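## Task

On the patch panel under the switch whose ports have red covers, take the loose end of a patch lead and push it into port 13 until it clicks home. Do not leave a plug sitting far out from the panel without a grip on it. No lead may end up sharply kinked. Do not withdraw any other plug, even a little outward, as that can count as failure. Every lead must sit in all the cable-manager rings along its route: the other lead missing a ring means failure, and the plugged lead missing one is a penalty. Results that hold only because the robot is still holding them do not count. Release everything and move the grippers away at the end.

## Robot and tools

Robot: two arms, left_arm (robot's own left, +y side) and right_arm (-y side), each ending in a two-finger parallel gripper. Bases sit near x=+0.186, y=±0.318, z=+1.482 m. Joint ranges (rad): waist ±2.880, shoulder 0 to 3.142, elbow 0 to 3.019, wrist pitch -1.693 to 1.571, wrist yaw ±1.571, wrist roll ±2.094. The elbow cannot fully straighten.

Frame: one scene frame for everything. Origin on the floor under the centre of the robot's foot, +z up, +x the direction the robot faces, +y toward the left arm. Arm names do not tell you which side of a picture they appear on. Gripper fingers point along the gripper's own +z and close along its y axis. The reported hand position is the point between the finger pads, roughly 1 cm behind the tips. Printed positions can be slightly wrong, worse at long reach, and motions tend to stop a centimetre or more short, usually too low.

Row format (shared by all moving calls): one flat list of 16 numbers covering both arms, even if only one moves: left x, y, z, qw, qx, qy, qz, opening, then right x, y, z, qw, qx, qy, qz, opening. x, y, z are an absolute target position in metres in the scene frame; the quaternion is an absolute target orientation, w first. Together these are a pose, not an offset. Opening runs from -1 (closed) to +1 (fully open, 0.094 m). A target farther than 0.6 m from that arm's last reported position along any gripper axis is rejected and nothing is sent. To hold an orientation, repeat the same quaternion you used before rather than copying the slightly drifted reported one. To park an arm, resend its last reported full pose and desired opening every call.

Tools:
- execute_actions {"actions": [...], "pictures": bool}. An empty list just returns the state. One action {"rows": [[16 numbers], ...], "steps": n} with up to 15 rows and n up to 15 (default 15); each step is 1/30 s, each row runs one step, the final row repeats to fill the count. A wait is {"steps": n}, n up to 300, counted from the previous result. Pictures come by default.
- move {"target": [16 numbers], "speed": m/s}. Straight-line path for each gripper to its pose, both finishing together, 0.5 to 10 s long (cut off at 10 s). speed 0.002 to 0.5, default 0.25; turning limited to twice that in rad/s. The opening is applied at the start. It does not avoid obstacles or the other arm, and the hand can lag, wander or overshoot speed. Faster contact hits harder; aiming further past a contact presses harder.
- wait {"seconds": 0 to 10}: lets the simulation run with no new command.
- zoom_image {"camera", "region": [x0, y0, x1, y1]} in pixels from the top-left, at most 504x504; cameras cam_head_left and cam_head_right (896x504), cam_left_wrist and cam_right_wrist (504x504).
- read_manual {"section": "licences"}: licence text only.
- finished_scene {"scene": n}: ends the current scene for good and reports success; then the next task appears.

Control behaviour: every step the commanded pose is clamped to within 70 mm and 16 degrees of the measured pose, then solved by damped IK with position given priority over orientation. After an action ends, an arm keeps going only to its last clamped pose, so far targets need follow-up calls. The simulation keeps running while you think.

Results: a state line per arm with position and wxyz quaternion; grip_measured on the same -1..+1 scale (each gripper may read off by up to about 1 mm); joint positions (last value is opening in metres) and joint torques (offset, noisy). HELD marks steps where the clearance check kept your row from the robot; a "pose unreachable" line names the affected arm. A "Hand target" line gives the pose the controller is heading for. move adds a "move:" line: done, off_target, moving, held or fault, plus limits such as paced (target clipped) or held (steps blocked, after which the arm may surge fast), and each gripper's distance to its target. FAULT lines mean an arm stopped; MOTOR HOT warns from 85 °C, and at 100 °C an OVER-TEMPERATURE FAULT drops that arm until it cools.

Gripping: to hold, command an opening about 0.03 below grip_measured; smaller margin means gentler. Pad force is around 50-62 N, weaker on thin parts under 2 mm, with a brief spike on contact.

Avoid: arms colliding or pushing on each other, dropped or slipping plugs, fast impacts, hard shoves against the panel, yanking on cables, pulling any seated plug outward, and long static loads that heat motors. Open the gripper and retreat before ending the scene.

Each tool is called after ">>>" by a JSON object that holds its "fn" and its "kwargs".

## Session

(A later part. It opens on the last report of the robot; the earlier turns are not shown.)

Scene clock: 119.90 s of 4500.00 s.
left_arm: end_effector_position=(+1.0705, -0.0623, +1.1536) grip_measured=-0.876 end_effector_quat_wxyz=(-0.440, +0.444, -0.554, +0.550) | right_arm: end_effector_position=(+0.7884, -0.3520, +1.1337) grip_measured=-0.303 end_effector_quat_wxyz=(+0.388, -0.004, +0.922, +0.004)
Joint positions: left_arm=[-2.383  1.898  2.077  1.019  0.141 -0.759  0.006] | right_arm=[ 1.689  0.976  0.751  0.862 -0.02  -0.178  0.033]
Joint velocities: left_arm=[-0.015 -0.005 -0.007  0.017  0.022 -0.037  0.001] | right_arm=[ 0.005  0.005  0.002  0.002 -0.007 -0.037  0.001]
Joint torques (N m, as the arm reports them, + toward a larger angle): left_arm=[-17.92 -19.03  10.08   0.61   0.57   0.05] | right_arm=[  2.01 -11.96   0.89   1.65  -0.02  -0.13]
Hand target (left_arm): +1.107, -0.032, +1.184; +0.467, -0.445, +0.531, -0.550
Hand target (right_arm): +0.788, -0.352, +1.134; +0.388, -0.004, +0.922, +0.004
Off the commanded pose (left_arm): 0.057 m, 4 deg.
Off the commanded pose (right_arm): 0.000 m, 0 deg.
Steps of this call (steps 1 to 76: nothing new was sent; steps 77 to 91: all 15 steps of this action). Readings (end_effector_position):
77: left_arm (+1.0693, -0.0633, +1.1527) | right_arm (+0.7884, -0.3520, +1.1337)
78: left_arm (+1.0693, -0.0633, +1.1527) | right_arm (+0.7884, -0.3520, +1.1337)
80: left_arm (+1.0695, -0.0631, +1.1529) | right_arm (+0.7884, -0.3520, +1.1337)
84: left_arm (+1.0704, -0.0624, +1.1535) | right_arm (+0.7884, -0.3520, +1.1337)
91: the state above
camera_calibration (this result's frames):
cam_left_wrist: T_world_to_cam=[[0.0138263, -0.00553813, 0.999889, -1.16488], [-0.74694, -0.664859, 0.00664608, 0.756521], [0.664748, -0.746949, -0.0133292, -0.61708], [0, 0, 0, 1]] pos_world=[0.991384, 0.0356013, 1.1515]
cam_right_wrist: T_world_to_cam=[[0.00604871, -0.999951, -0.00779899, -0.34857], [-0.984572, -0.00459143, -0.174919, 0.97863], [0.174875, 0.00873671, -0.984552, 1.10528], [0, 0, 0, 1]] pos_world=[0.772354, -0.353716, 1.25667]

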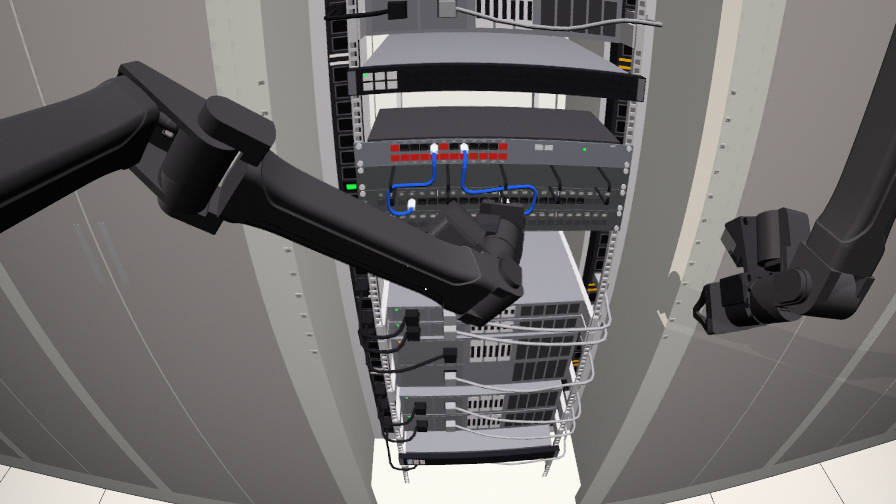

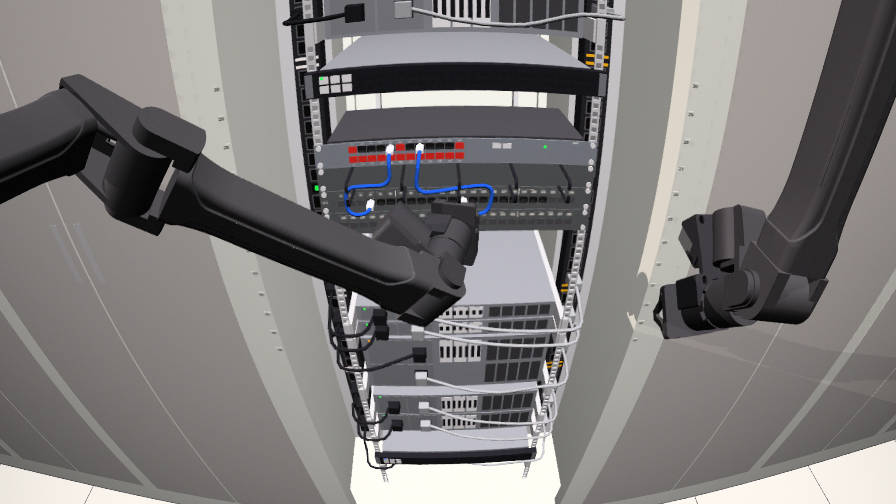

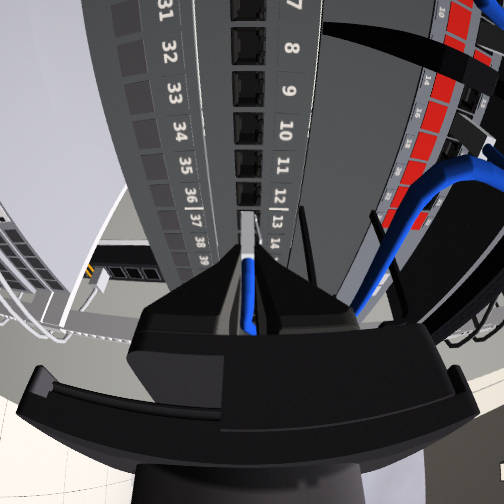

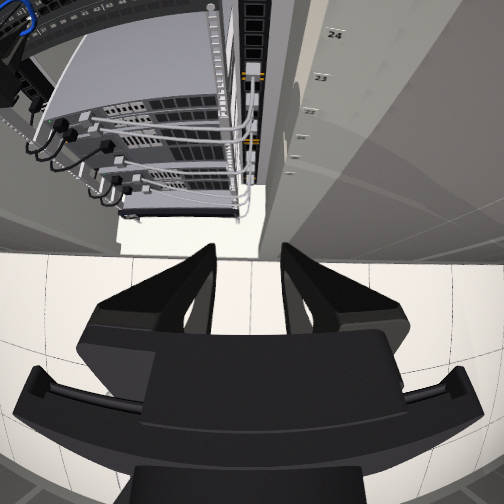

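>>> {"fn": "execute_actions", "kwargs": {"actions": [{"rows":[[1.115,-0.036,1.180,0.467,-0.445,0.5315,-0.5495,-0.92,0.7884,-0.352,1.1337,0.388,-0.004,0.922,0.004,-0.3],[1.117,-0.036,1.180,0.467,-0.445,0.5315,-0.5495,-0.92,0.7884,-0.352,1.1337,0.388,-0.004,0.922,0.004,-0.3],[1.119,-0.036,1.180,0.467,-0.445,0.5315,-0.5495,-0.92,0.7884,-0.352,1.1337,0.388,-0.004,0.922,0.004,-0.3],[1.121,-0.035,1.180,0.467,-0.445,0.5315,-0.5495,-0.92,0.7884,-0.352,1.1337,0.388,-0.004,0.922,0.004,-0.3],[1.123,-0.035,1.180,0.467,-0.445,0.5315,-0.5495,-0.92,0.7884,-0.352,1.1337,0.388,-0.004,0.922,0.004,-0.3],[1.125,-0.034,1.180,0.467,-0.445,0.5315,-0.5495,-0.92,0.7884,-0.352,1.1337,0.388,-0.004,0.922,0.004,-0.3]],"steps":15}]}}

>>> {"fn": "zoom_image", "kwargs": {"camera": "cam_left_wrist", "region": [190, 150, 310, 270]}}

Scene clock: 122.00 s of 4500.00 s.
left_arm: end_effector_position=(+1.0714, -0.0625, +1.1539) grip_measured=-0.876 end_effector_quat_wxyz=(-0.439, +0.444, -0.554, +0.550) | right_arm: end_effector_position=(+0.7884, -0.3520, +1.1337) grip_measured=-0.303 end_effector_quat_wxyz=(+0.388, -0.004, +0.922, +0.004)
Joint positions: left_arm=[-2.383  1.898  2.08   1.016  0.143 -0.759  0.006] | right_arm=[ 1.689  0.976  0.751  0.862 -0.02  -0.178  0.033]
Joint velocities: left_arm=[-0.005 -0.005 -0.007  0.017 -0.037  0.022 -0.   ] | right_arm=[ 0.005 -0.005 -0.017 -0.007  0.051 -0.022 -0.   ]
Joint torques (N m, as the arm reports them, + toward a larger angle): left_arm=[-17.91 -19.36  12.17  -0.32   0.54   0.04] | right_arm=[  2.21 -12.23   0.91   1.65  -0.02  -0.11]
Hand target (left_arm): +1.115, -0.028, +1.186; +0.467, -0.445, +0.531, -0.550
Hand target (right_arm): +0.788, -0.352, +1.134; +0.388, -0.004, +0.922, +0.004
Off the commanded pose (left_arm): 0.066 m, 4 deg.
Off the commanded pose (right_arm): 0.000 m, 0 deg.
Steps of this call (steps 1 to 48: nothing new was sent; steps 49 to 63: all 15 steps of this action). Readings (end_effector_position):
49: left_arm (+1.0705, -0.0624, +1.1535) | right_arm (+0.7884, -0.3520, +1.1337)
50: left_arm (+1.0708, -0.0623, +1.1537) | right_arm (+0.7884, -0.3520, +1.1337)
52: left_arm (+1.0711, -0.0625, +1.1538) | right_arm (+0.7884, -0.3520, +1.1337)
56: left_arm (+1.0714, -0.0625, +1.1539) | right_arm (+0.7884, -0.3520, +1.1337)
63: the state above
camera_calibration (this result's frames):
cam_left_wrist: T_world_to_cam=[[0.0132617, -0.00525841, 0.999898, -1.1646], [-0.748359, -0.663263, 0.00643747, 0.758919], [0.663161, -0.748368, -0.0127312, -0.616827], [0, 0, 0, 1]] pos_world=[0.992444, 0.0356245, 1.15174]
cam_right_wrist: T_world_to_cam=[[0.00604871, -0.999951, -0.00779899, -0.34857], [-0.984572, -0.00459143, -0.174919, 0.97863], [0.174875, 0.00873671, -0.984552, 1.10528], [0, 0, 0, 1]] pos_world=[0.772354, -0.353716, 1.25667]

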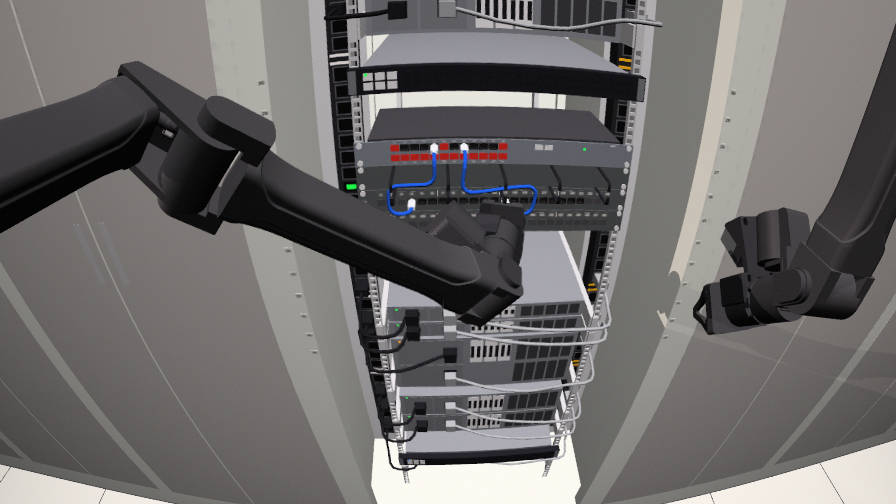

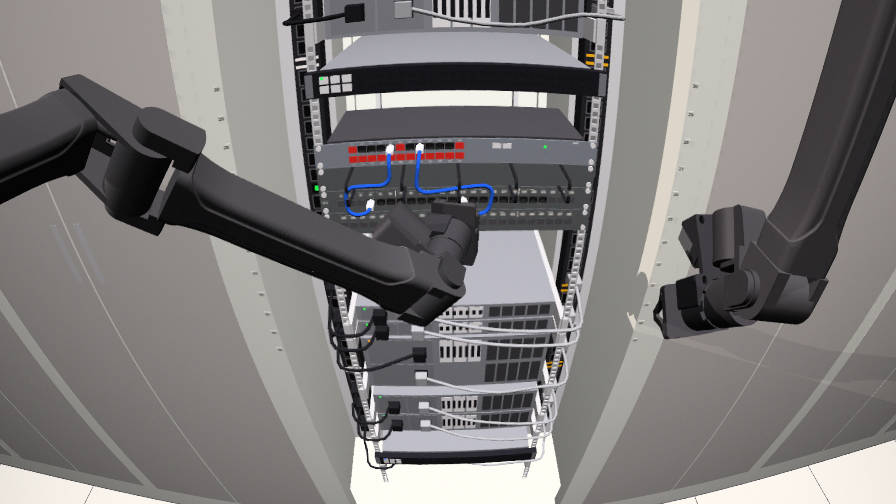

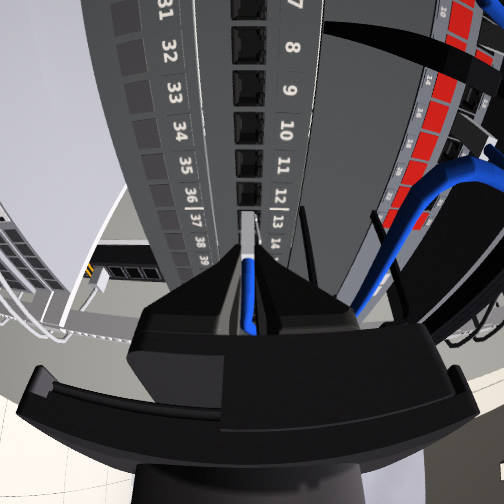

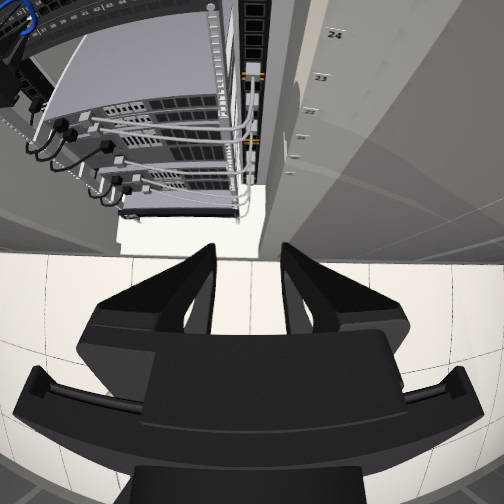

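Region (190, 150, 310, 270) of cam_left_wrist's 504x504 image, scaled by 4.200, with more detail than that image has.

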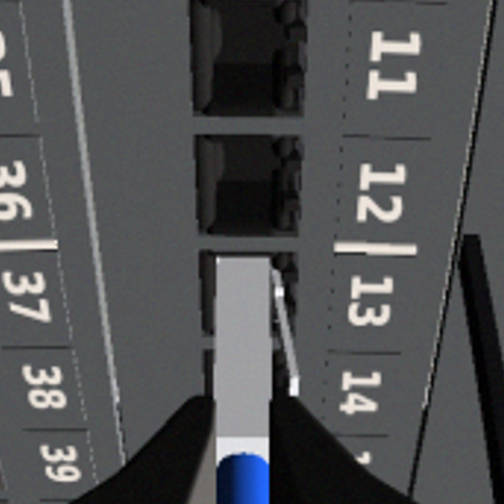

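>>> {"fn": "execute_actions", "kwargs": {"actions": [{"rows":[[1.120,-0.034,1.177,0.465,-0.443,0.533,-0.551,-0.92,0.7884,-0.352,1.1337,0.388,-0.004,0.922,0.004,-0.3],[1.115,-0.034,1.174,0.463,-0.441,0.535,-0.553,-0.92,0.7884,-0.352,1.1337,0.388,-0.004,0.922,0.004,-0.3],[1.110,-0.034,1.171,0.461,-0.438,0.537,-0.555,-0.92,0.7884,-0.352,1.1337,0.388,-0.004,0.922,0.004,-0.3],[1.105,-0.034,1.168,0.459,-0.435,0.538,-0.557,-0.92,0.7884,-0.352,1.1337,0.388,-0.004,0.922,0.004,-0.3],[1.102,-0.033,1.165,0.457,-0.432,0.540,-0.560,-0.92,0.7884,-0.352,1.1337,0.388,-0.004,0.922,0.004,-0.3],[1.102,-0.032,1.163,0.457,-0.429,0.540,-0.5625,-0.92,0.7884,-0.352,1.1337,0.388,-0.004,0.922,0.004,-0.3],[1.102,-0.031,1.161,0.457,-0.426,0.540,-0.565,-0.92,0.7884,-0.352,1.1337,0.388,-0.004,0.922,0.004,-0.3]],"steps":15}], "pictures": false}}

Scene clock: 124.70 s of 4500.00 s.
left_arm: end_effector_position=(+1.0703, -0.0614, +1.1522) grip_measured=-0.875 end_effector_quat_wxyz=(-0.436, +0.423, -0.554, +0.570) | right_arm: end_effector_position=(+0.7884, -0.3520, +1.1337) grip_measured=-0.303 end_effector_quat_wxyz=(+0.388, -0.004, +0.922, +0.004)
Joint positions: left_arm=[-2.364  1.898  2.082  1.011  0.207 -0.774  0.006] | right_arm=[ 1.689  0.976  0.751  0.862 -0.02  -0.178  0.033]
Joint velocities: left_arm=[-0.005  0.005  0.022 -0.002  0.007 -0.125 -0.002] | right_arm=[-0.005 -0.005  0.002 -0.032  0.007  0.022 -0.   ]
Joint torques (N m, as the arm reports them, + toward a larger angle): left_arm=[-15.41 -18.65   8.69   0.84   0.43  -0.09] | right_arm=[  2.16 -12.28   0.92   1.62  -0.01  -0.14]
Hand target (left_arm): +1.098, -0.030, +1.164; +0.457, -0.425, +0.540, -0.565
Hand target (right_arm): +0.788, -0.352, +1.134; +0.388, -0.004, +0.922, +0.004
Off the commanded pose (left_arm): 0.045 m, 3 deg.
Off the commanded pose (right_arm): 0.000 m, 0 deg.
Steps of this call (steps 1 to 66: nothing new was sent; steps 67 to 81: all 15 steps of this action). Readings (end_effector_position):
67: left_arm (+1.0714, -0.0626, +1.1540) | right_arm (+0.7884, -0.3520, +1.1337)
68: left_arm (+1.0713, -0.0627, +1.1542) | right_arm (+0.7884, -0.3520, +1.1337)
70: left_arm (+1.0710, -0.0624, +1.1538) | right_arm (+0.7884, -0.3520, +1.1337)
74: left_arm (+1.0703, -0.0615, +1.1523) | right_arm (+0.7884, -0.3520, +1.1337)
81: the state above

>>> {"fn": "execute_actions", "kwargs": {"actions": [{"rows":[[1.105,-0.031,1.1635,0.4585,-0.426,0.539,-0.565,-0.92,0.7884,-0.352,1.1337,0.388,-0.004,0.922,0.004,-0.3],[1.108,-0.031,1.166,0.460,-0.426,0.5375,-0.565,-0.92,0.7884,-0.352,1.1337,0.388,-0.004,0.922,0.004,-0.3],[1.111,-0.031,1.1685,0.461,-0.426,0.5365,-0.565,-0.92,0.7884,-0.352,1.1337,0.388,-0.004,0.922,0.004,-0.3],[1.114,-0.031,1.171,0.462,-0.426,0.536,-0.565,-0.92,0.7884,-0.352,1.1337,0.388,-0.004,0.922,0.004,-0.3],[1.117,-0.031,1.173,0.463,-0.426,0.535,-0.565,-0.92,0.7884,-0.352,1.1337,0.388,-0.004,0.922,0.004,-0.3],[1.120,-0.031,1.175,0.464,-0.426,0.534,-0.565,-0.92,0.7884,-0.352,1.1337,0.388,-0.004,0.922,0.004,-0.3],[1.123,-0.031,1.177,0.465,-0.426,0.533,-0.565,-0.92,0.7884,-0.352,1.1337,0.388,-0.004,0.922,0.004,-0.3]],"steps":15}]}}

>>> {"fn": "zoom_image", "kwargs": {"camera": "cam_left_wrist", "region": [190, 150, 310, 270]}}

Scene clock: 127.27 s of 4500.00 s.
left_arm: end_effector_position=(+1.0753, -0.0606, +1.1532) grip_measured=-0.876 end_effector_quat_wxyz=(-0.434, +0.423, -0.555, +0.570) | right_arm: end_effector_position=(+0.7884, -0.3520, +1.1337) grip_measured=-0.303 end_effector_quat_wxyz=(+0.388, -0.004, +0.922, +0.004)
Joint positions: left_arm=[-2.364  1.898  2.097  0.993  0.208 -0.775  0.006] | right_arm=[ 1.689  0.976  0.751  0.862 -0.02  -0.178  0.033]
Joint velocities: left_arm=[-0.005  0.015  0.012 -0.017  0.022  0.037  0.   ] | right_arm=[-0.015 -0.005  0.007 -0.007  0.022 -0.066  0.001]
Joint torques (N m, as the arm reports them, + toward a larger angle): left_arm=[-17.22 -19.29  11.51   0.4    0.1    0.05] | right_arm=[  2.03 -12.31   0.91   1.67  -0.02  -0.12]
Hand target (left_arm): +1.115, -0.027, +1.182; +0.465, -0.426, +0.532, -0.565
Hand target (right_arm): +0.788, -0.352, +1.134; +0.388, -0.004, +0.922, +0.004
Off the commanded pose (left_arm): 0.061 m, 4 deg.
Off the commanded pose (right_arm): 0.000 m, 0 deg.
Steps of this call (steps 1 to 62: nothing new was sent; steps 63 to 77: all 15 steps of this action). Readings (end_effector_position):
63: left_arm (+1.0705, -0.0613, +1.1523) | right_arm (+0.7884, -0.3520, +1.1337)
64: left_arm (+1.0708, -0.0611, +1.1525) | right_arm (+0.7884, -0.3520, +1.1337)
66: left_arm (+1.0712, -0.0611, +1.1525) | right_arm (+0.7884, -0.3520, +1.1337)
70: left_arm (+1.0753, -0.0606, +1.1531) | right_arm (+0.7884, -0.3520, +1.1337)
77: the state above
camera_calibration (this result's frames):
cam_left_wrist: T_world_to_cam=[[-0.021232, 0.00309106, 0.99977, -1.12613], [-0.778333, -0.627682, -0.0145887, 0.82168], [0.627493, -0.778463, 0.0157328, -0.614317], [0, 0, 0, 1]] pos_world=[1.00111, 0.0410117, 1.14753]
cam_right_wrist: T_world_to_cam=[[0.00604871, -0.999951, -0.00779899, -0.34857], [-0.984572, -0.00459143, -0.174919, 0.97863], [0.174875, 0.00873671, -0.984552, 1.10528], [0, 0, 0, 1]] pos_world=[0.772354, -0.353716, 1.25667]

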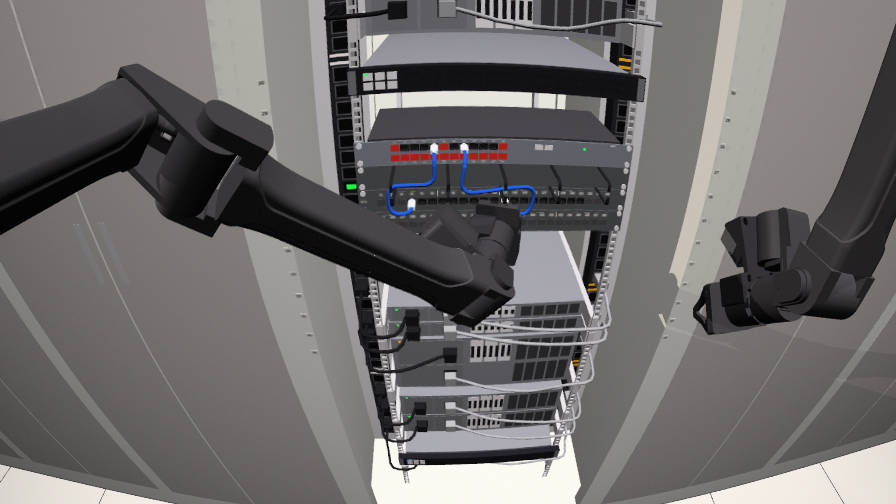

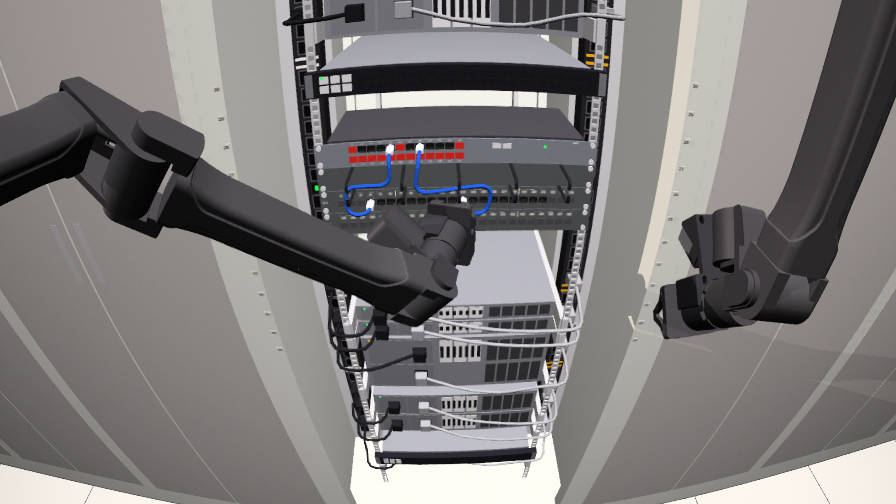

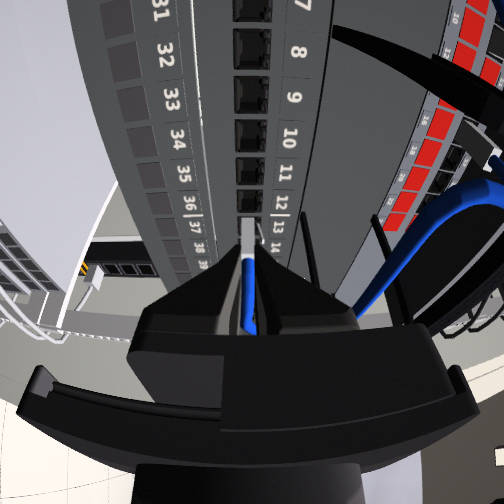

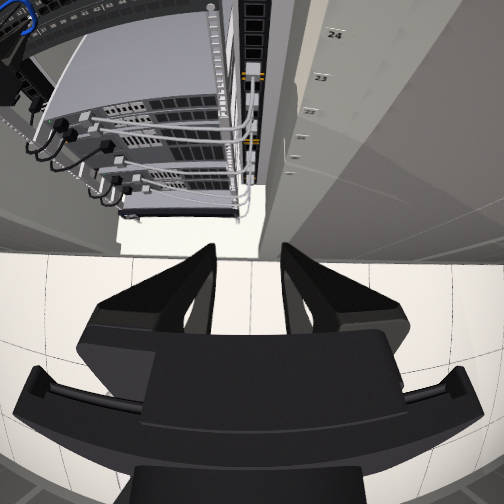

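Region (190, 150, 310, 270) of cam_left_wrist's 504x504 image, scaled by 4.200, with more detail than that image has.

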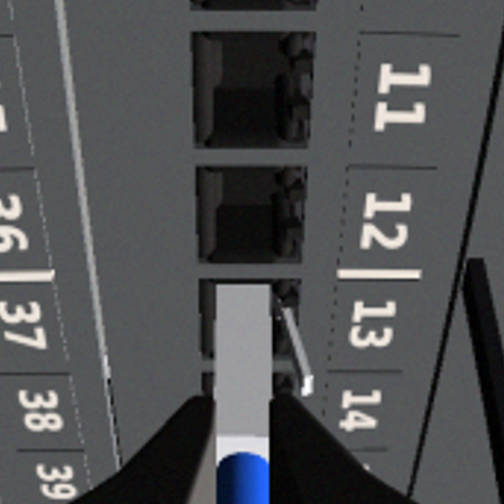

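>>> {"fn": "execute_actions", "kwargs": {"actions": [{"rows":[[1.112,-0.037,1.172,0.458,-0.425,0.538,-0.566,-0.92,0.7884,-0.352,1.1337,0.388,-0.004,0.922,0.004,-0.3],[1.101,-0.043,1.167,0.451,-0.425,0.543,-0.567,-0.92,0.7884,-0.352,1.1337,0.388,-0.004,0.922,0.004,-0.3],[1.090,-0.049,1.162,0.445,-0.424,0.547,-0.568,-0.92,0.7884,-0.352,1.1337,0.388,-0.004,0.922,0.004,-0.3],[1.078,-0.056,1.156,0.440,-0.423,0.551,-0.570,-0.92,0.7884,-0.352,1.1337,0.388,-0.004,0.922,0.004,-0.3],[1.078,-0.056,1.156,0.440,-0.423,0.551,-0.570,-0.92,0.7884,-0.352,1.1337,0.388,-0.004,0.922,0.004,-0.3],[1.078,-0.056,1.156,0.440,-0.423,0.551,-0.570,-0.92,0.7884,-0.352,1.1337,0.388,-0.004,0.922,0.004,-0.3],[1.078,-0.056,1.156,0.440,-0.423,0.551,-0.570,-0.92,0.7884,-0.352,1.1337,0.388,-0.004,0.922,0.004,-0.3],[1.078,-0.056,1.156,0.440,-0.423,0.551,-0.570,-0.92,0.7884,-0.352,1.1337,0.388,-0.004,0.922,0.004,-0.3],[1.078,-0.056,1.156,0.440,-0.423,0.551,-0.570,-0.84,0.7884,-0.352,1.1337,0.388,-0.004,0.922,0.004,-0.3],[1.078,-0.056,1.156,0.440,-0.423,0.551,-0.570,-0.76,0.7884,-0.352,1.1337,0.388,-0.004,0.922,0.004,-0.3]],"steps":15}], "pictures": false}}

>>> {"fn": "execute_actions", "kwargs": {"actions": [{"rows":[[1.076,-0.055,1.1565,0.441,-0.423,0.550,-0.570,-0.76,0.7884,-0.352,1.1337,0.388,-0.004,0.922,0.004,-0.3],[1.074,-0.054,1.157,0.442,-0.423,0.549,-0.570,-0.74,0.7884,-0.352,1.1337,0.388,-0.004,0.922,0.004,-0.3],[1.071,-0.053,1.1575,0.443,-0.423,0.548,-0.570,-0.72,0.7884,-0.352,1.1337,0.388,-0.004,0.922,0.004,-0.3],[1.068,-0.052,1.158,0.444,-0.423,0.547,-0.570,-0.70,0.7884,-0.352,1.1337,0.388,-0.004,0.922,0.004,-0.3],[1.065,-0.051,1.158,0.444,-0.423,0.547,-0.570,-0.68,0.7884,-0.352,1.1337,0.388,-0.004,0.922,0.004,-0.3],[1.062,-0.050,1.158,0.444,-0.423,0.547,-0.570,-0.66,0.7884,-0.352,1.1337,0.388,-0.004,0.922,0.004,-0.3],[1.059,-0.049,1.158,0.444,-0.423,0.547,-0.570,-0.66,0.7884,-0.352,1.1337,0.388,-0.004,0.922,0.004,-0.3]],"steps":15}]}}

Scene clock: 130.60 s of 4500.00 s.
left_arm: end_effector_position=(+1.0744, -0.0610, +1.1529) grip_measured=-0.762 end_effector_quat_wxyz=(-0.434, +0.423, -0.555, +0.571) | right_arm: end_effector_position=(+0.7884, -0.3520, +1.1337) grip_measured=-0.303 end_effector_quat_wxyz=(+0.388, -0.004, +0.922, +0.004)
Joint positions: left_arm=[-2.364  1.898  2.094  0.994  0.208 -0.775  0.011] | right_arm=[ 1.689  0.976  0.751  0.862 -0.02  -0.178  0.033]
Joint velocities: left_arm=[-0.015 -0.005 -0.012  0.027  0.066 -0.11   0.   ] | right_arm=[-0.005 -0.005 -0.002 -0.002 -0.007  0.037 -0.001]
Joint torques (N m, as the arm reports them, + toward a larger angle): left_arm=[-17.1  -16.89   4.7    1.79   0.53   0.06] | right_arm=[  2.23 -12.23   0.92   1.68  -0.01  -0.12]
Hand target (left_arm): +1.078, -0.056, +1.156; +0.440, -0.423, +0.551, -0.570
Hand target (right_arm): +0.788, -0.352, +1.134; +0.388, -0.004, +0.922, +0.004
Off the commanded pose (left_arm): 0.007 m, 1 deg.
Off the commanded pose (right_arm): 0.000 m, 0 deg.
Steps of this call (steps 1 to 85: nothing new was sent; steps 86 to 100: all 15 steps of this action). Readings (end_effector_position):
86: left_arm (+1.0753, -0.0606, +1.1532) | right_arm (+0.7884, -0.3520, +1.1337)
87: left_arm (+1.0753, -0.0606, +1.1532) | right_arm (+0.7884, -0.3520, +1.1337)
89: left_arm (+1.0744, -0.0611, +1.1528) | right_arm (+0.7884, -0.3520, +1.1337)
93: left_arm (+1.0742, -0.0612, +1.1527) | right_arm (+0.7884, -0.3520, +1.1337)
100: the state above

Scene clock: 131.10 s of 4500.00 s.
left_arm: end_effector_position=(+1.0541, -0.0616, +1.1524) grip_measured=-0.662 end_effector_quat_wxyz=(-0.434, +0.423, -0.554, +0.571) | right_arm: end_effector_position=(+0.7884, -0.3520, +1.1337) grip_measured=-0.303 end_effector_quat_wxyz=(+0.388, -0.004, +0.922, +0.004)
Joint positions: left_arm=[-2.364  1.877  2.01   1.059  0.208 -0.775  0.016] | right_arm=[ 1.689  0.976  0.751  0.862 -0.02  -0.178  0.033]
Joint velocities: left_arm=[-0.015 -0.015  0.012  0.012 -0.022 -0.022 -0.   ] | right_arm=[-0.015 -0.005 -0.002  0.007 -0.007 -0.022 -0.   ]
Joint torques (N m, as the arm reports them, + toward a larger angle): left_arm=[-17.19 -18.07   3.31   2.21   0.61   0.  ] | right_arm=[  1.98 -12.09   0.84   1.62  -0.03  -0.14]
Hand target (left_arm): +1.059, -0.050, +1.158; +0.444, -0.423, +0.547, -0.570
Hand target (right_arm): +0.788, -0.352, +1.134; +0.388, -0.004, +0.922, +0.004
Off the commanded pose (left_arm): 0.015 m, 1 deg.
Off the commanded pose (right_arm): 0.000 m, 0 deg.
Steps of this call (steps 1 to 15: all 15 steps of this action). Readings (end_effector_position):
1: left_arm (+1.0744, -0.0610, +1.1529) | right_arm (+0.7884, -0.3520, +1.1337)
2: left_arm (+1.0740, -0.0610, +1.1529) | right_arm (+0.7884, -0.3520, +1.1337)
4: left_arm (+1.0718, -0.0599, +1.1541) | right_arm (+0.7884, -0.3520, +1.1337)
8: left_arm (+1.0608, -0.0591, +1.1548) | right_arm (+0.7884, -0.3520, +1.1337)
15: the state above
camera_calibration (this result's frames):
cam_left_wrist: T_world_to_cam=[[-0.0223027, 0.00322258, 0.999746, -1.1246], [-0.778314, -0.627688, -0.0153396, 0.80543], [0.627479, -0.778458, 0.0165073, -0.602631], [0, 0, 0, 1]] pos_world=[0.979935, 0.0400595, 1.14662]
cam_right_wrist: T_world_to_cam=[[0.00604871, -0.999951, -0.00779899, -0.34857], [-0.984572, -0.00459143, -0.174919, 0.97863], [0.174875, 0.00873671, -0.984552, 1.10528], [0, 0, 0, 1]] pos_world=[0.772354, -0.353716, 1.25667]

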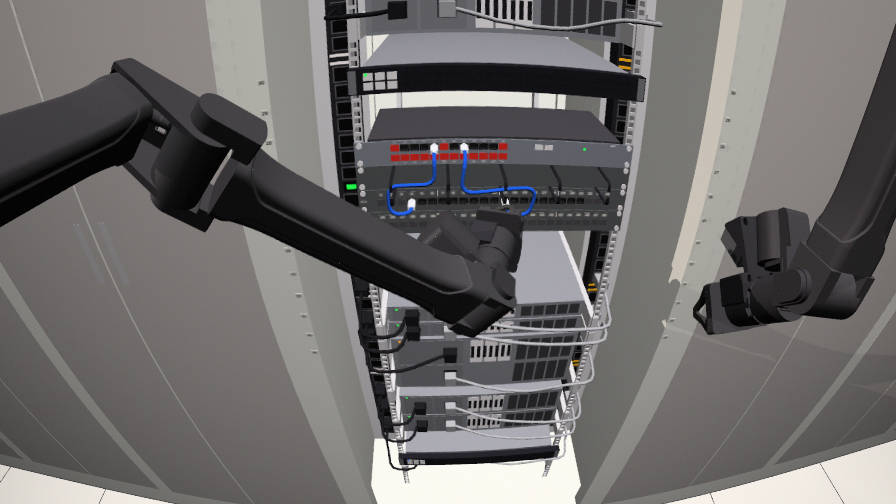

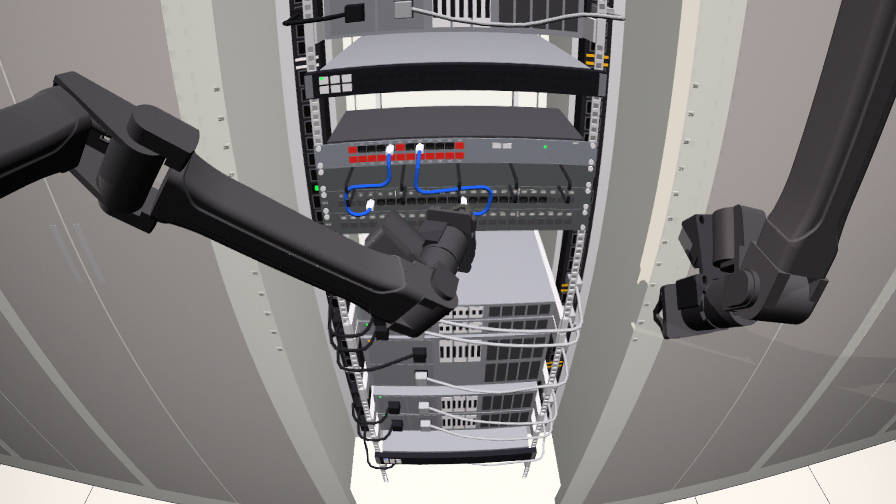

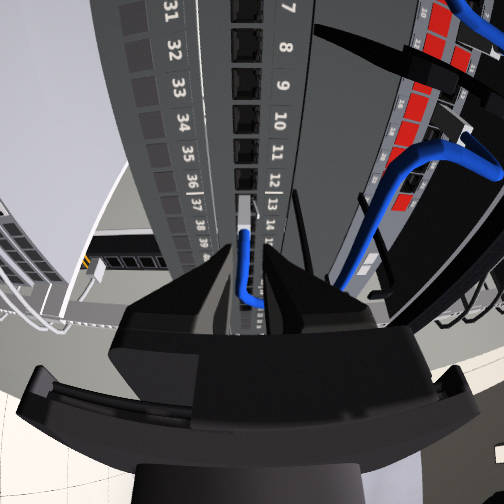

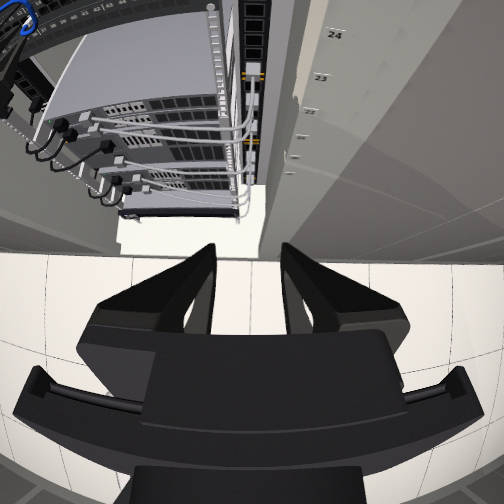

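>>> {"fn": "execute_actions", "kwargs": {"actions": []}}

Scene clock: 134.63 s of 4500.00 s.
left_arm: end_effector_position=(+1.0545, -0.0609, +1.1530) grip_measured=-0.662 end_effector_quat_wxyz=(-0.435, +0.423, -0.554, +0.570) | right_arm: end_effector_position=(+0.7884, -0.3520, +1.1337) grip_measured=-0.303 end_effector_quat_wxyz=(+0.388, -0.004, +0.922, +0.004)
Joint positions: left_arm=[-2.364  1.876  2.01   1.061  0.208 -0.775  0.016] | right_arm=[ 1.689  0.976  0.751  0.862 -0.02  -0.178  0.033]
Joint velocities: left_arm=[-0.015  0.005  0.007  0.007 -0.022 -0.022 -0.   ] | right_arm=[-0.005 -0.005  0.002  0.002 -0.022  0.007  0.   ]
Joint torques (N m, as the arm reports them, + toward a larger angle): left_arm=[-16.87 -17.56   3.21   2.19   0.62   0.  ] | right_arm=[  2.11 -12.22   0.92   1.65  -0.01  -0.12]
Hand target (left_arm): +1.059, -0.050, +1.158; +0.444, -0.423, +0.547, -0.570
Hand target (right_arm): +0.788, -0.352, +1.134; +0.388, -0.004, +0.922, +0.004
Off the commanded pose (left_arm): 0.014 m, 1 deg.
Off the commanded pose (right_arm): 0.000 m, 0 deg.
Steps of this call (steps 1 to 90: nothing new was sent; then 0.53 s passed at rest). Readings (end_effector_position):
1: left_arm (+1.0543, -0.0612, +1.1527) | right_arm (+0.7884, -0.3520, +1.1337)
2: left_arm (+1.0543, -0.0612, +1.1527) | right_arm (+0.7884, -0.3520, +1.1337)
4: left_arm (+1.0545, -0.0609, +1.1530) | right_arm (+0.7884, -0.3520, +1.1337)
8: left_arm (+1.0545, -0.0609, +1.1530) | right_arm (+0.7884, -0.3520, +1.1337)
90: the state above
camera_calibration (this result's frames):
cam_left_wrist: T_world_to_cam=[[-0.0239308, 0.0031885, 0.999709, -1.12349], [-0.777274, -0.628943, -0.0166003, 0.80648], [0.628707, -0.777445, 0.0175295, -0.604828], [0, 0, 0, 1]] pos_world=[0.98023, 0.040592, 1.14715]
cam_right_wrist: T_world_to_cam=[[0.00604871, -0.999951, -0.00779899, -0.34857], [-0.984572, -0.00459143, -0.174919, 0.97863], [0.174875, 0.00873671, -0.984552, 1.10528], [0, 0, 0, 1]] pos_world=[0.772354, -0.353716, 1.25667]

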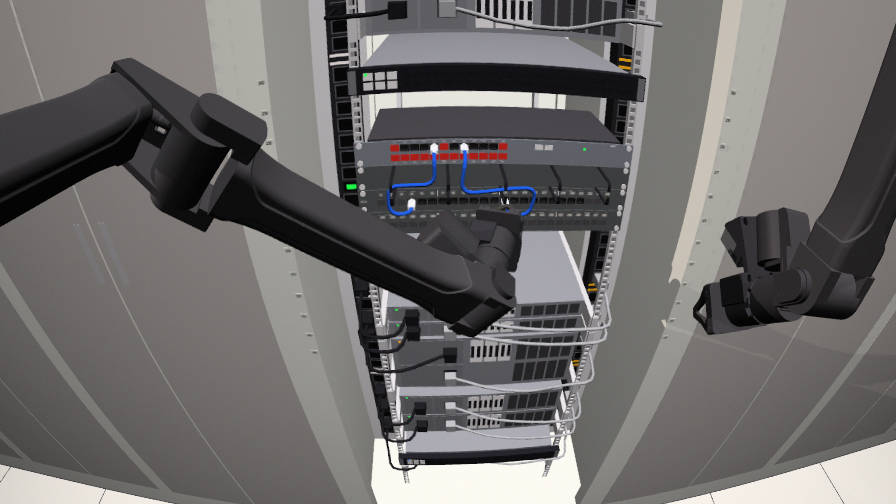

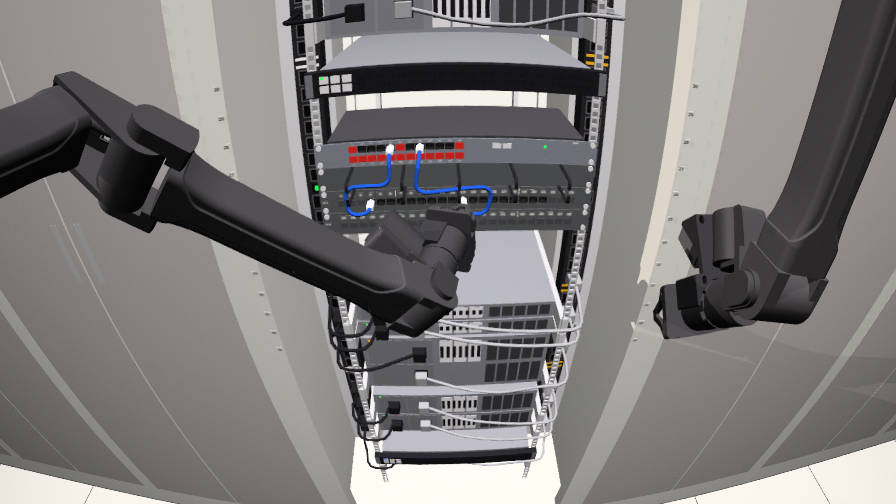

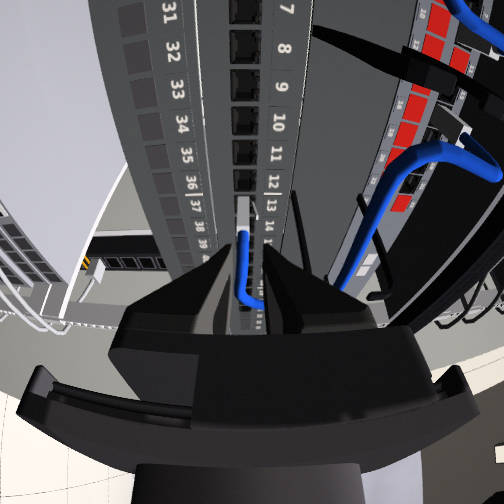

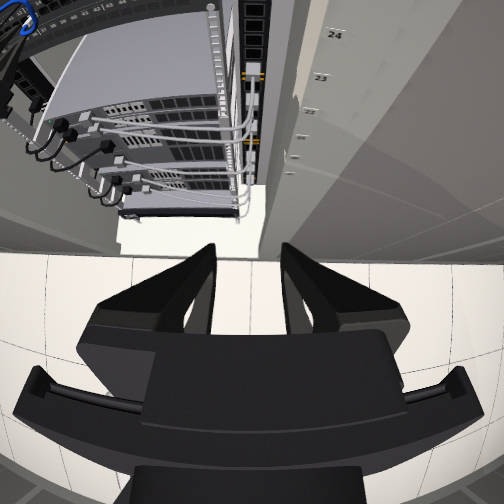

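>>> {"fn": "move", "kwargs": {"target": [1.0,-0.045,1.158,0.444,-0.423,0.547,-0.570,-0.5,0.7884,-0.352,1.1337,0.388,-0.004,0.922,0.004,-0.3], "speed": 0.05}}

>>> {"fn": "move", "kwargs": {"target": [0.86,0.2,1.15,0.444,-0.423,0.547,-0.570,-0.5,0.7884,-0.352,1.1337,0.388,-0.004,0.922,0.004,-0.3], "speed": 0.25}}

Scene clock: 137.03 s of 4500.00 s.
left_arm: end_effector_position=(+0.9956, -0.0596, +1.1544) grip_measured=-0.502 end_effector_quat_wxyz=(-0.435, +0.422, -0.553, +0.571) | right_arm: end_effector_position=(+0.7884, -0.3520, +1.1337) grip_measured=-0.303 end_effector_quat_wxyz=(+0.388, -0.004, +0.922, +0.004)
Joint positions: left_arm=[-2.364  1.827  1.788  1.234  0.209 -0.775  0.023] | right_arm=[ 1.689  0.976  0.751  0.862 -0.02  -0.178  0.033]
Joint velocities: left_arm=[-0.015 -0.005 -0.002  0.007  0.022  0.007  0.001] | right_arm=[ 0.015 -0.005  0.007 -0.012 -0.139 -0.007  0.   ]
Joint torques (N m, as the arm reports them, + toward a larger angle): left_arm=[-15.7  -16.63   2.08   2.15   0.65  -0.04] | right_arm=[  1.89 -12.1    0.9    1.59  -0.01  -0.13]
Hand target (left_arm): +1.000, -0.047, +1.157; +0.444, -0.423, +0.547, -0.570
Hand target (right_arm): +0.788, -0.352, +1.134; +0.388, -0.004, +0.922, +0.004
Off the commanded pose (left_arm): 0.016 m, 1 deg.
Off the commanded pose (right_arm): 0.000 m, 0 deg.
move: off_target (left_arm)
camera_calibration (this result's frames):
cam_left_wrist: T_world_to_cam=[[-0.0247303, 0.00332386, 0.999689, -1.12545], [-0.777427, -0.628739, -0.0171415, 0.762274], [0.628487, -0.777609, 0.018133, -0.567258], [0, 0, 0, 1]] pos_world=[0.921294, 0.0419077, 1.14845]
cam_right_wrist: T_world_to_cam=[[0.00604871, -0.999951, -0.00779899, -0.34857], [-0.984572, -0.00459143, -0.174919, 0.97863], [0.174875, 0.00873671, -0.984552, 1.10528], [0, 0, 0, 1]] pos_world=[0.772354, -0.353716, 1.25667]

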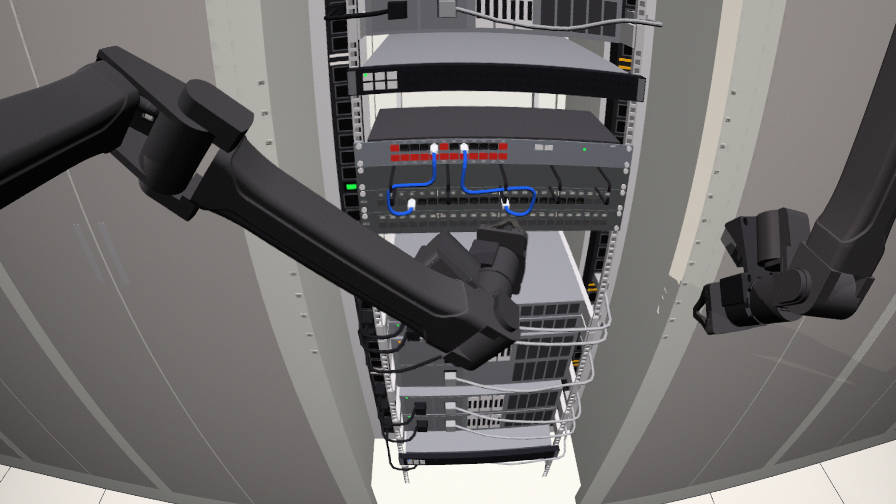

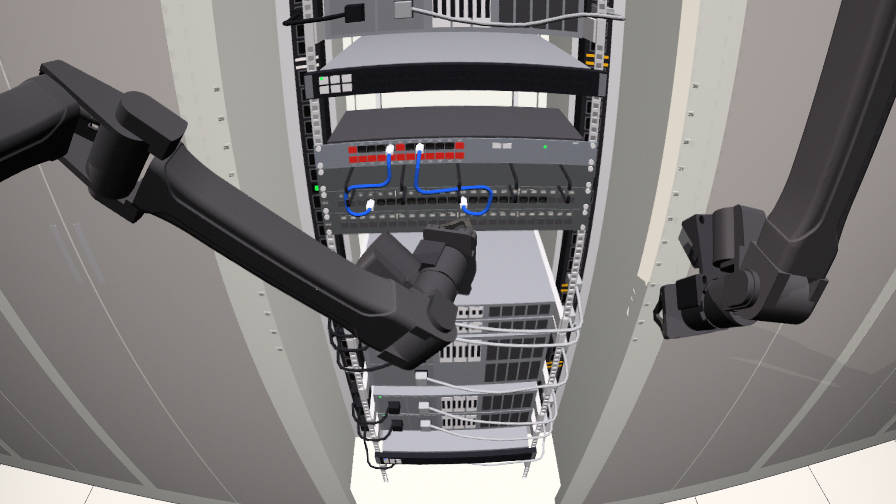

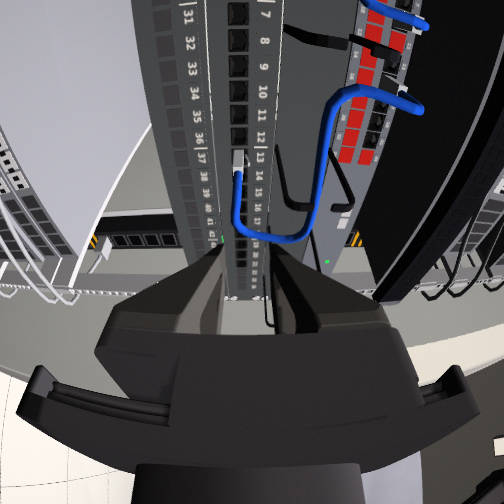

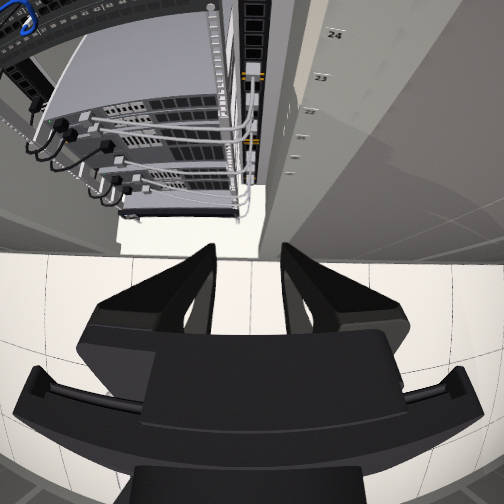

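Scene clock: 138.73 s of 4500.00 s.
left_arm: end_effector_position=(+0.8590, +0.1927, +1.1498) grip_measured=-0.502 end_effector_quat_wxyz=(-0.400, +0.425, -0.602, +0.545) | right_arm: end_effector_position=(+0.7884, -0.3520, +1.1337) grip_measured=-0.303 end_effector_quat_wxyz=(+0.388, -0.004, +0.922, +0.004)
Joint positions: left_arm=[-1.928  1.411  1.035  1.554  0.354 -1.137  0.023] | right_arm=[ 1.689  0.976  0.751  0.862 -0.02  -0.178  0.033]
Joint velocities: left_arm=[-0.015 -0.005 -0.007 -0.007 -0.007 -0.037  0.   ] | right_arm=[ 0.005 -0.005 -0.032  0.007 -0.066 -0.007 -0.   ]
Joint torques (N m, as the arm reports them, + toward a larger angle): left_arm=[ -6.07 -16.82  -1.06   2.78   0.27  -0.03] | right_arm=[  2.   -12.07   0.95   1.65  -0.03  -0.12]
Hand target (left_arm): +0.858, +0.194, +1.154; +0.401, -0.427, +0.596, -0.549
Hand target (right_arm): +0.788, -0.352, +1.134; +0.388, -0.004, +0.922, +0.004
Off the commanded pose (left_arm): 0.007 m, 9 deg.
Off the commanded pose (right_arm): 0.000 m, 0 deg.
joint sent to its limit (left arm) — the command would take joint 4 (wrist pitch) past its upper limit, so that joint was sent only as far as its limit.
move: off_target (left_arm)
camera_calibration (this result's frames):
cam_left_wrist: T_world_to_cam=[[0.0801287, -0.0506641, 0.995496, -1.19994], [-0.810505, -0.584656, 0.0354835, 0.7741], [0.580225, -0.809698, -0.0879112, -0.115625], [0, 0, 0, 1]] pos_world=[0.79065, 0.298167, 1.1569]
cam_right_wrist: T_world_to_cam=[[0.00604871, -0.999951, -0.00779899, -0.34857], [-0.984572, -0.00459143, -0.174919, 0.97863], [0.174875, 0.00873671, -0.984552, 1.10528], [0, 0, 0, 1]] pos_world=[0.772354, -0.353716, 1.25667]

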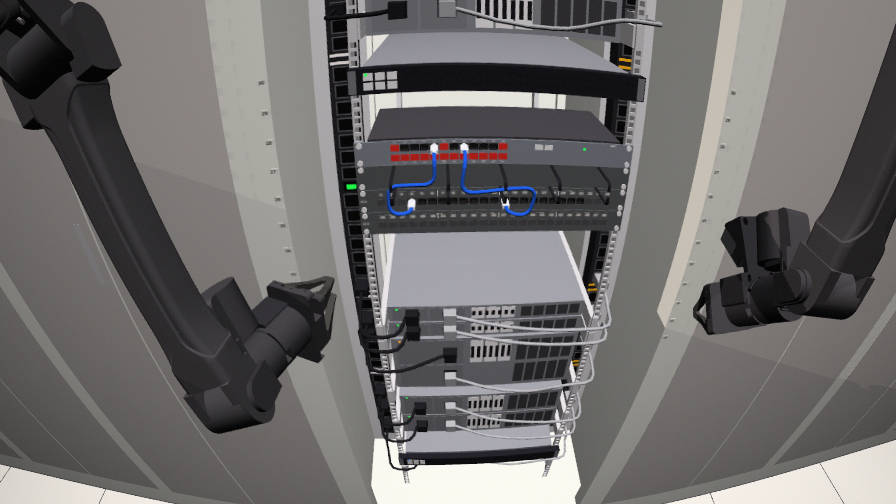

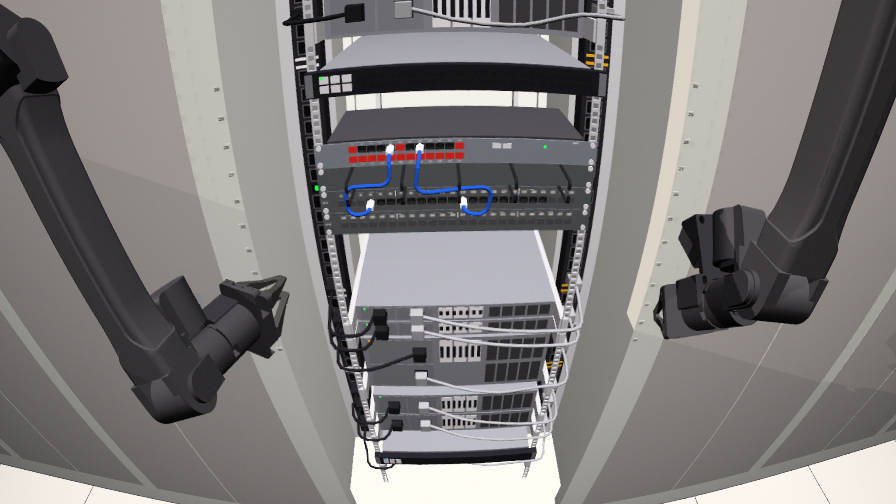

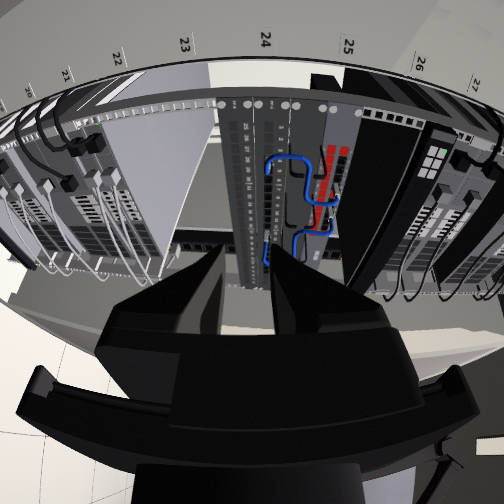

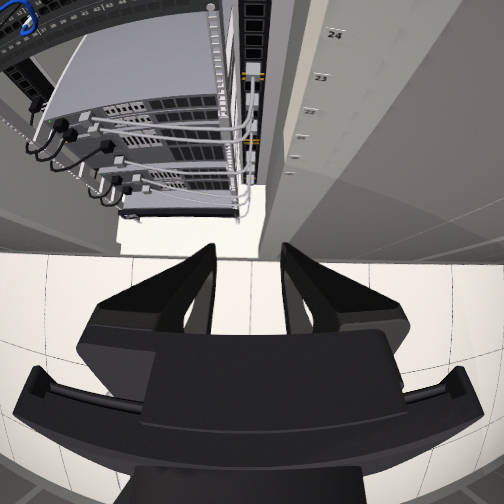

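>>> {"fn": "zoom_image", "kwargs": {"camera": "cam_head_right", "region": [330, 130, 530, 240]}}

Region (330, 130, 530, 240) of cam_head_right's 896x504 image, scaled by 2.520, with more detail than that image has; it fills the top 277 rows of this view, and the rest is white.

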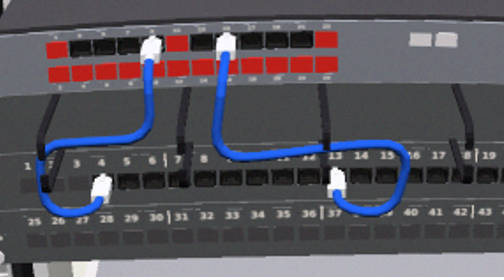

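>>> {"fn": "zoom_image", "kwargs": {"camera": "cam_head_left", "region": [470, 160, 580, 225]}}

>>> {"fn": "zoom_image", "kwargs": {"camera": "cam_left_wrist", "region": [250, 140, 370, 270]}}

Region (470, 160, 580, 225) of cam_head_left's 896x504 image, scaled by 4.582, with more detail than that image has; it fills the top 298 rows of this view, and the rest is white.

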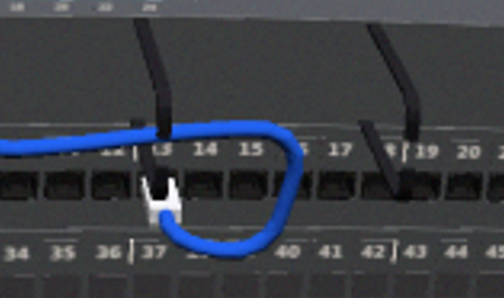

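Region (250, 140, 370, 270) of cam_left_wrist's 504x504 image, scaled by 3.877, with more detail than that image has; it fills the left 465 columns of this view, and the rest is white.

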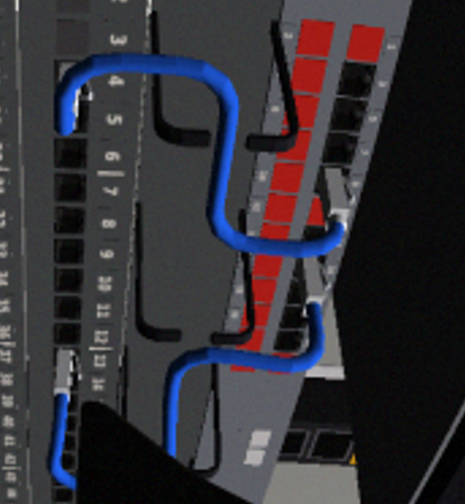

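The plug is seated and both leads are inside their rings.

>>> {"fn": "finished_scene", "kwargs": {"scene": 1}}

The scene is finished: the task was done.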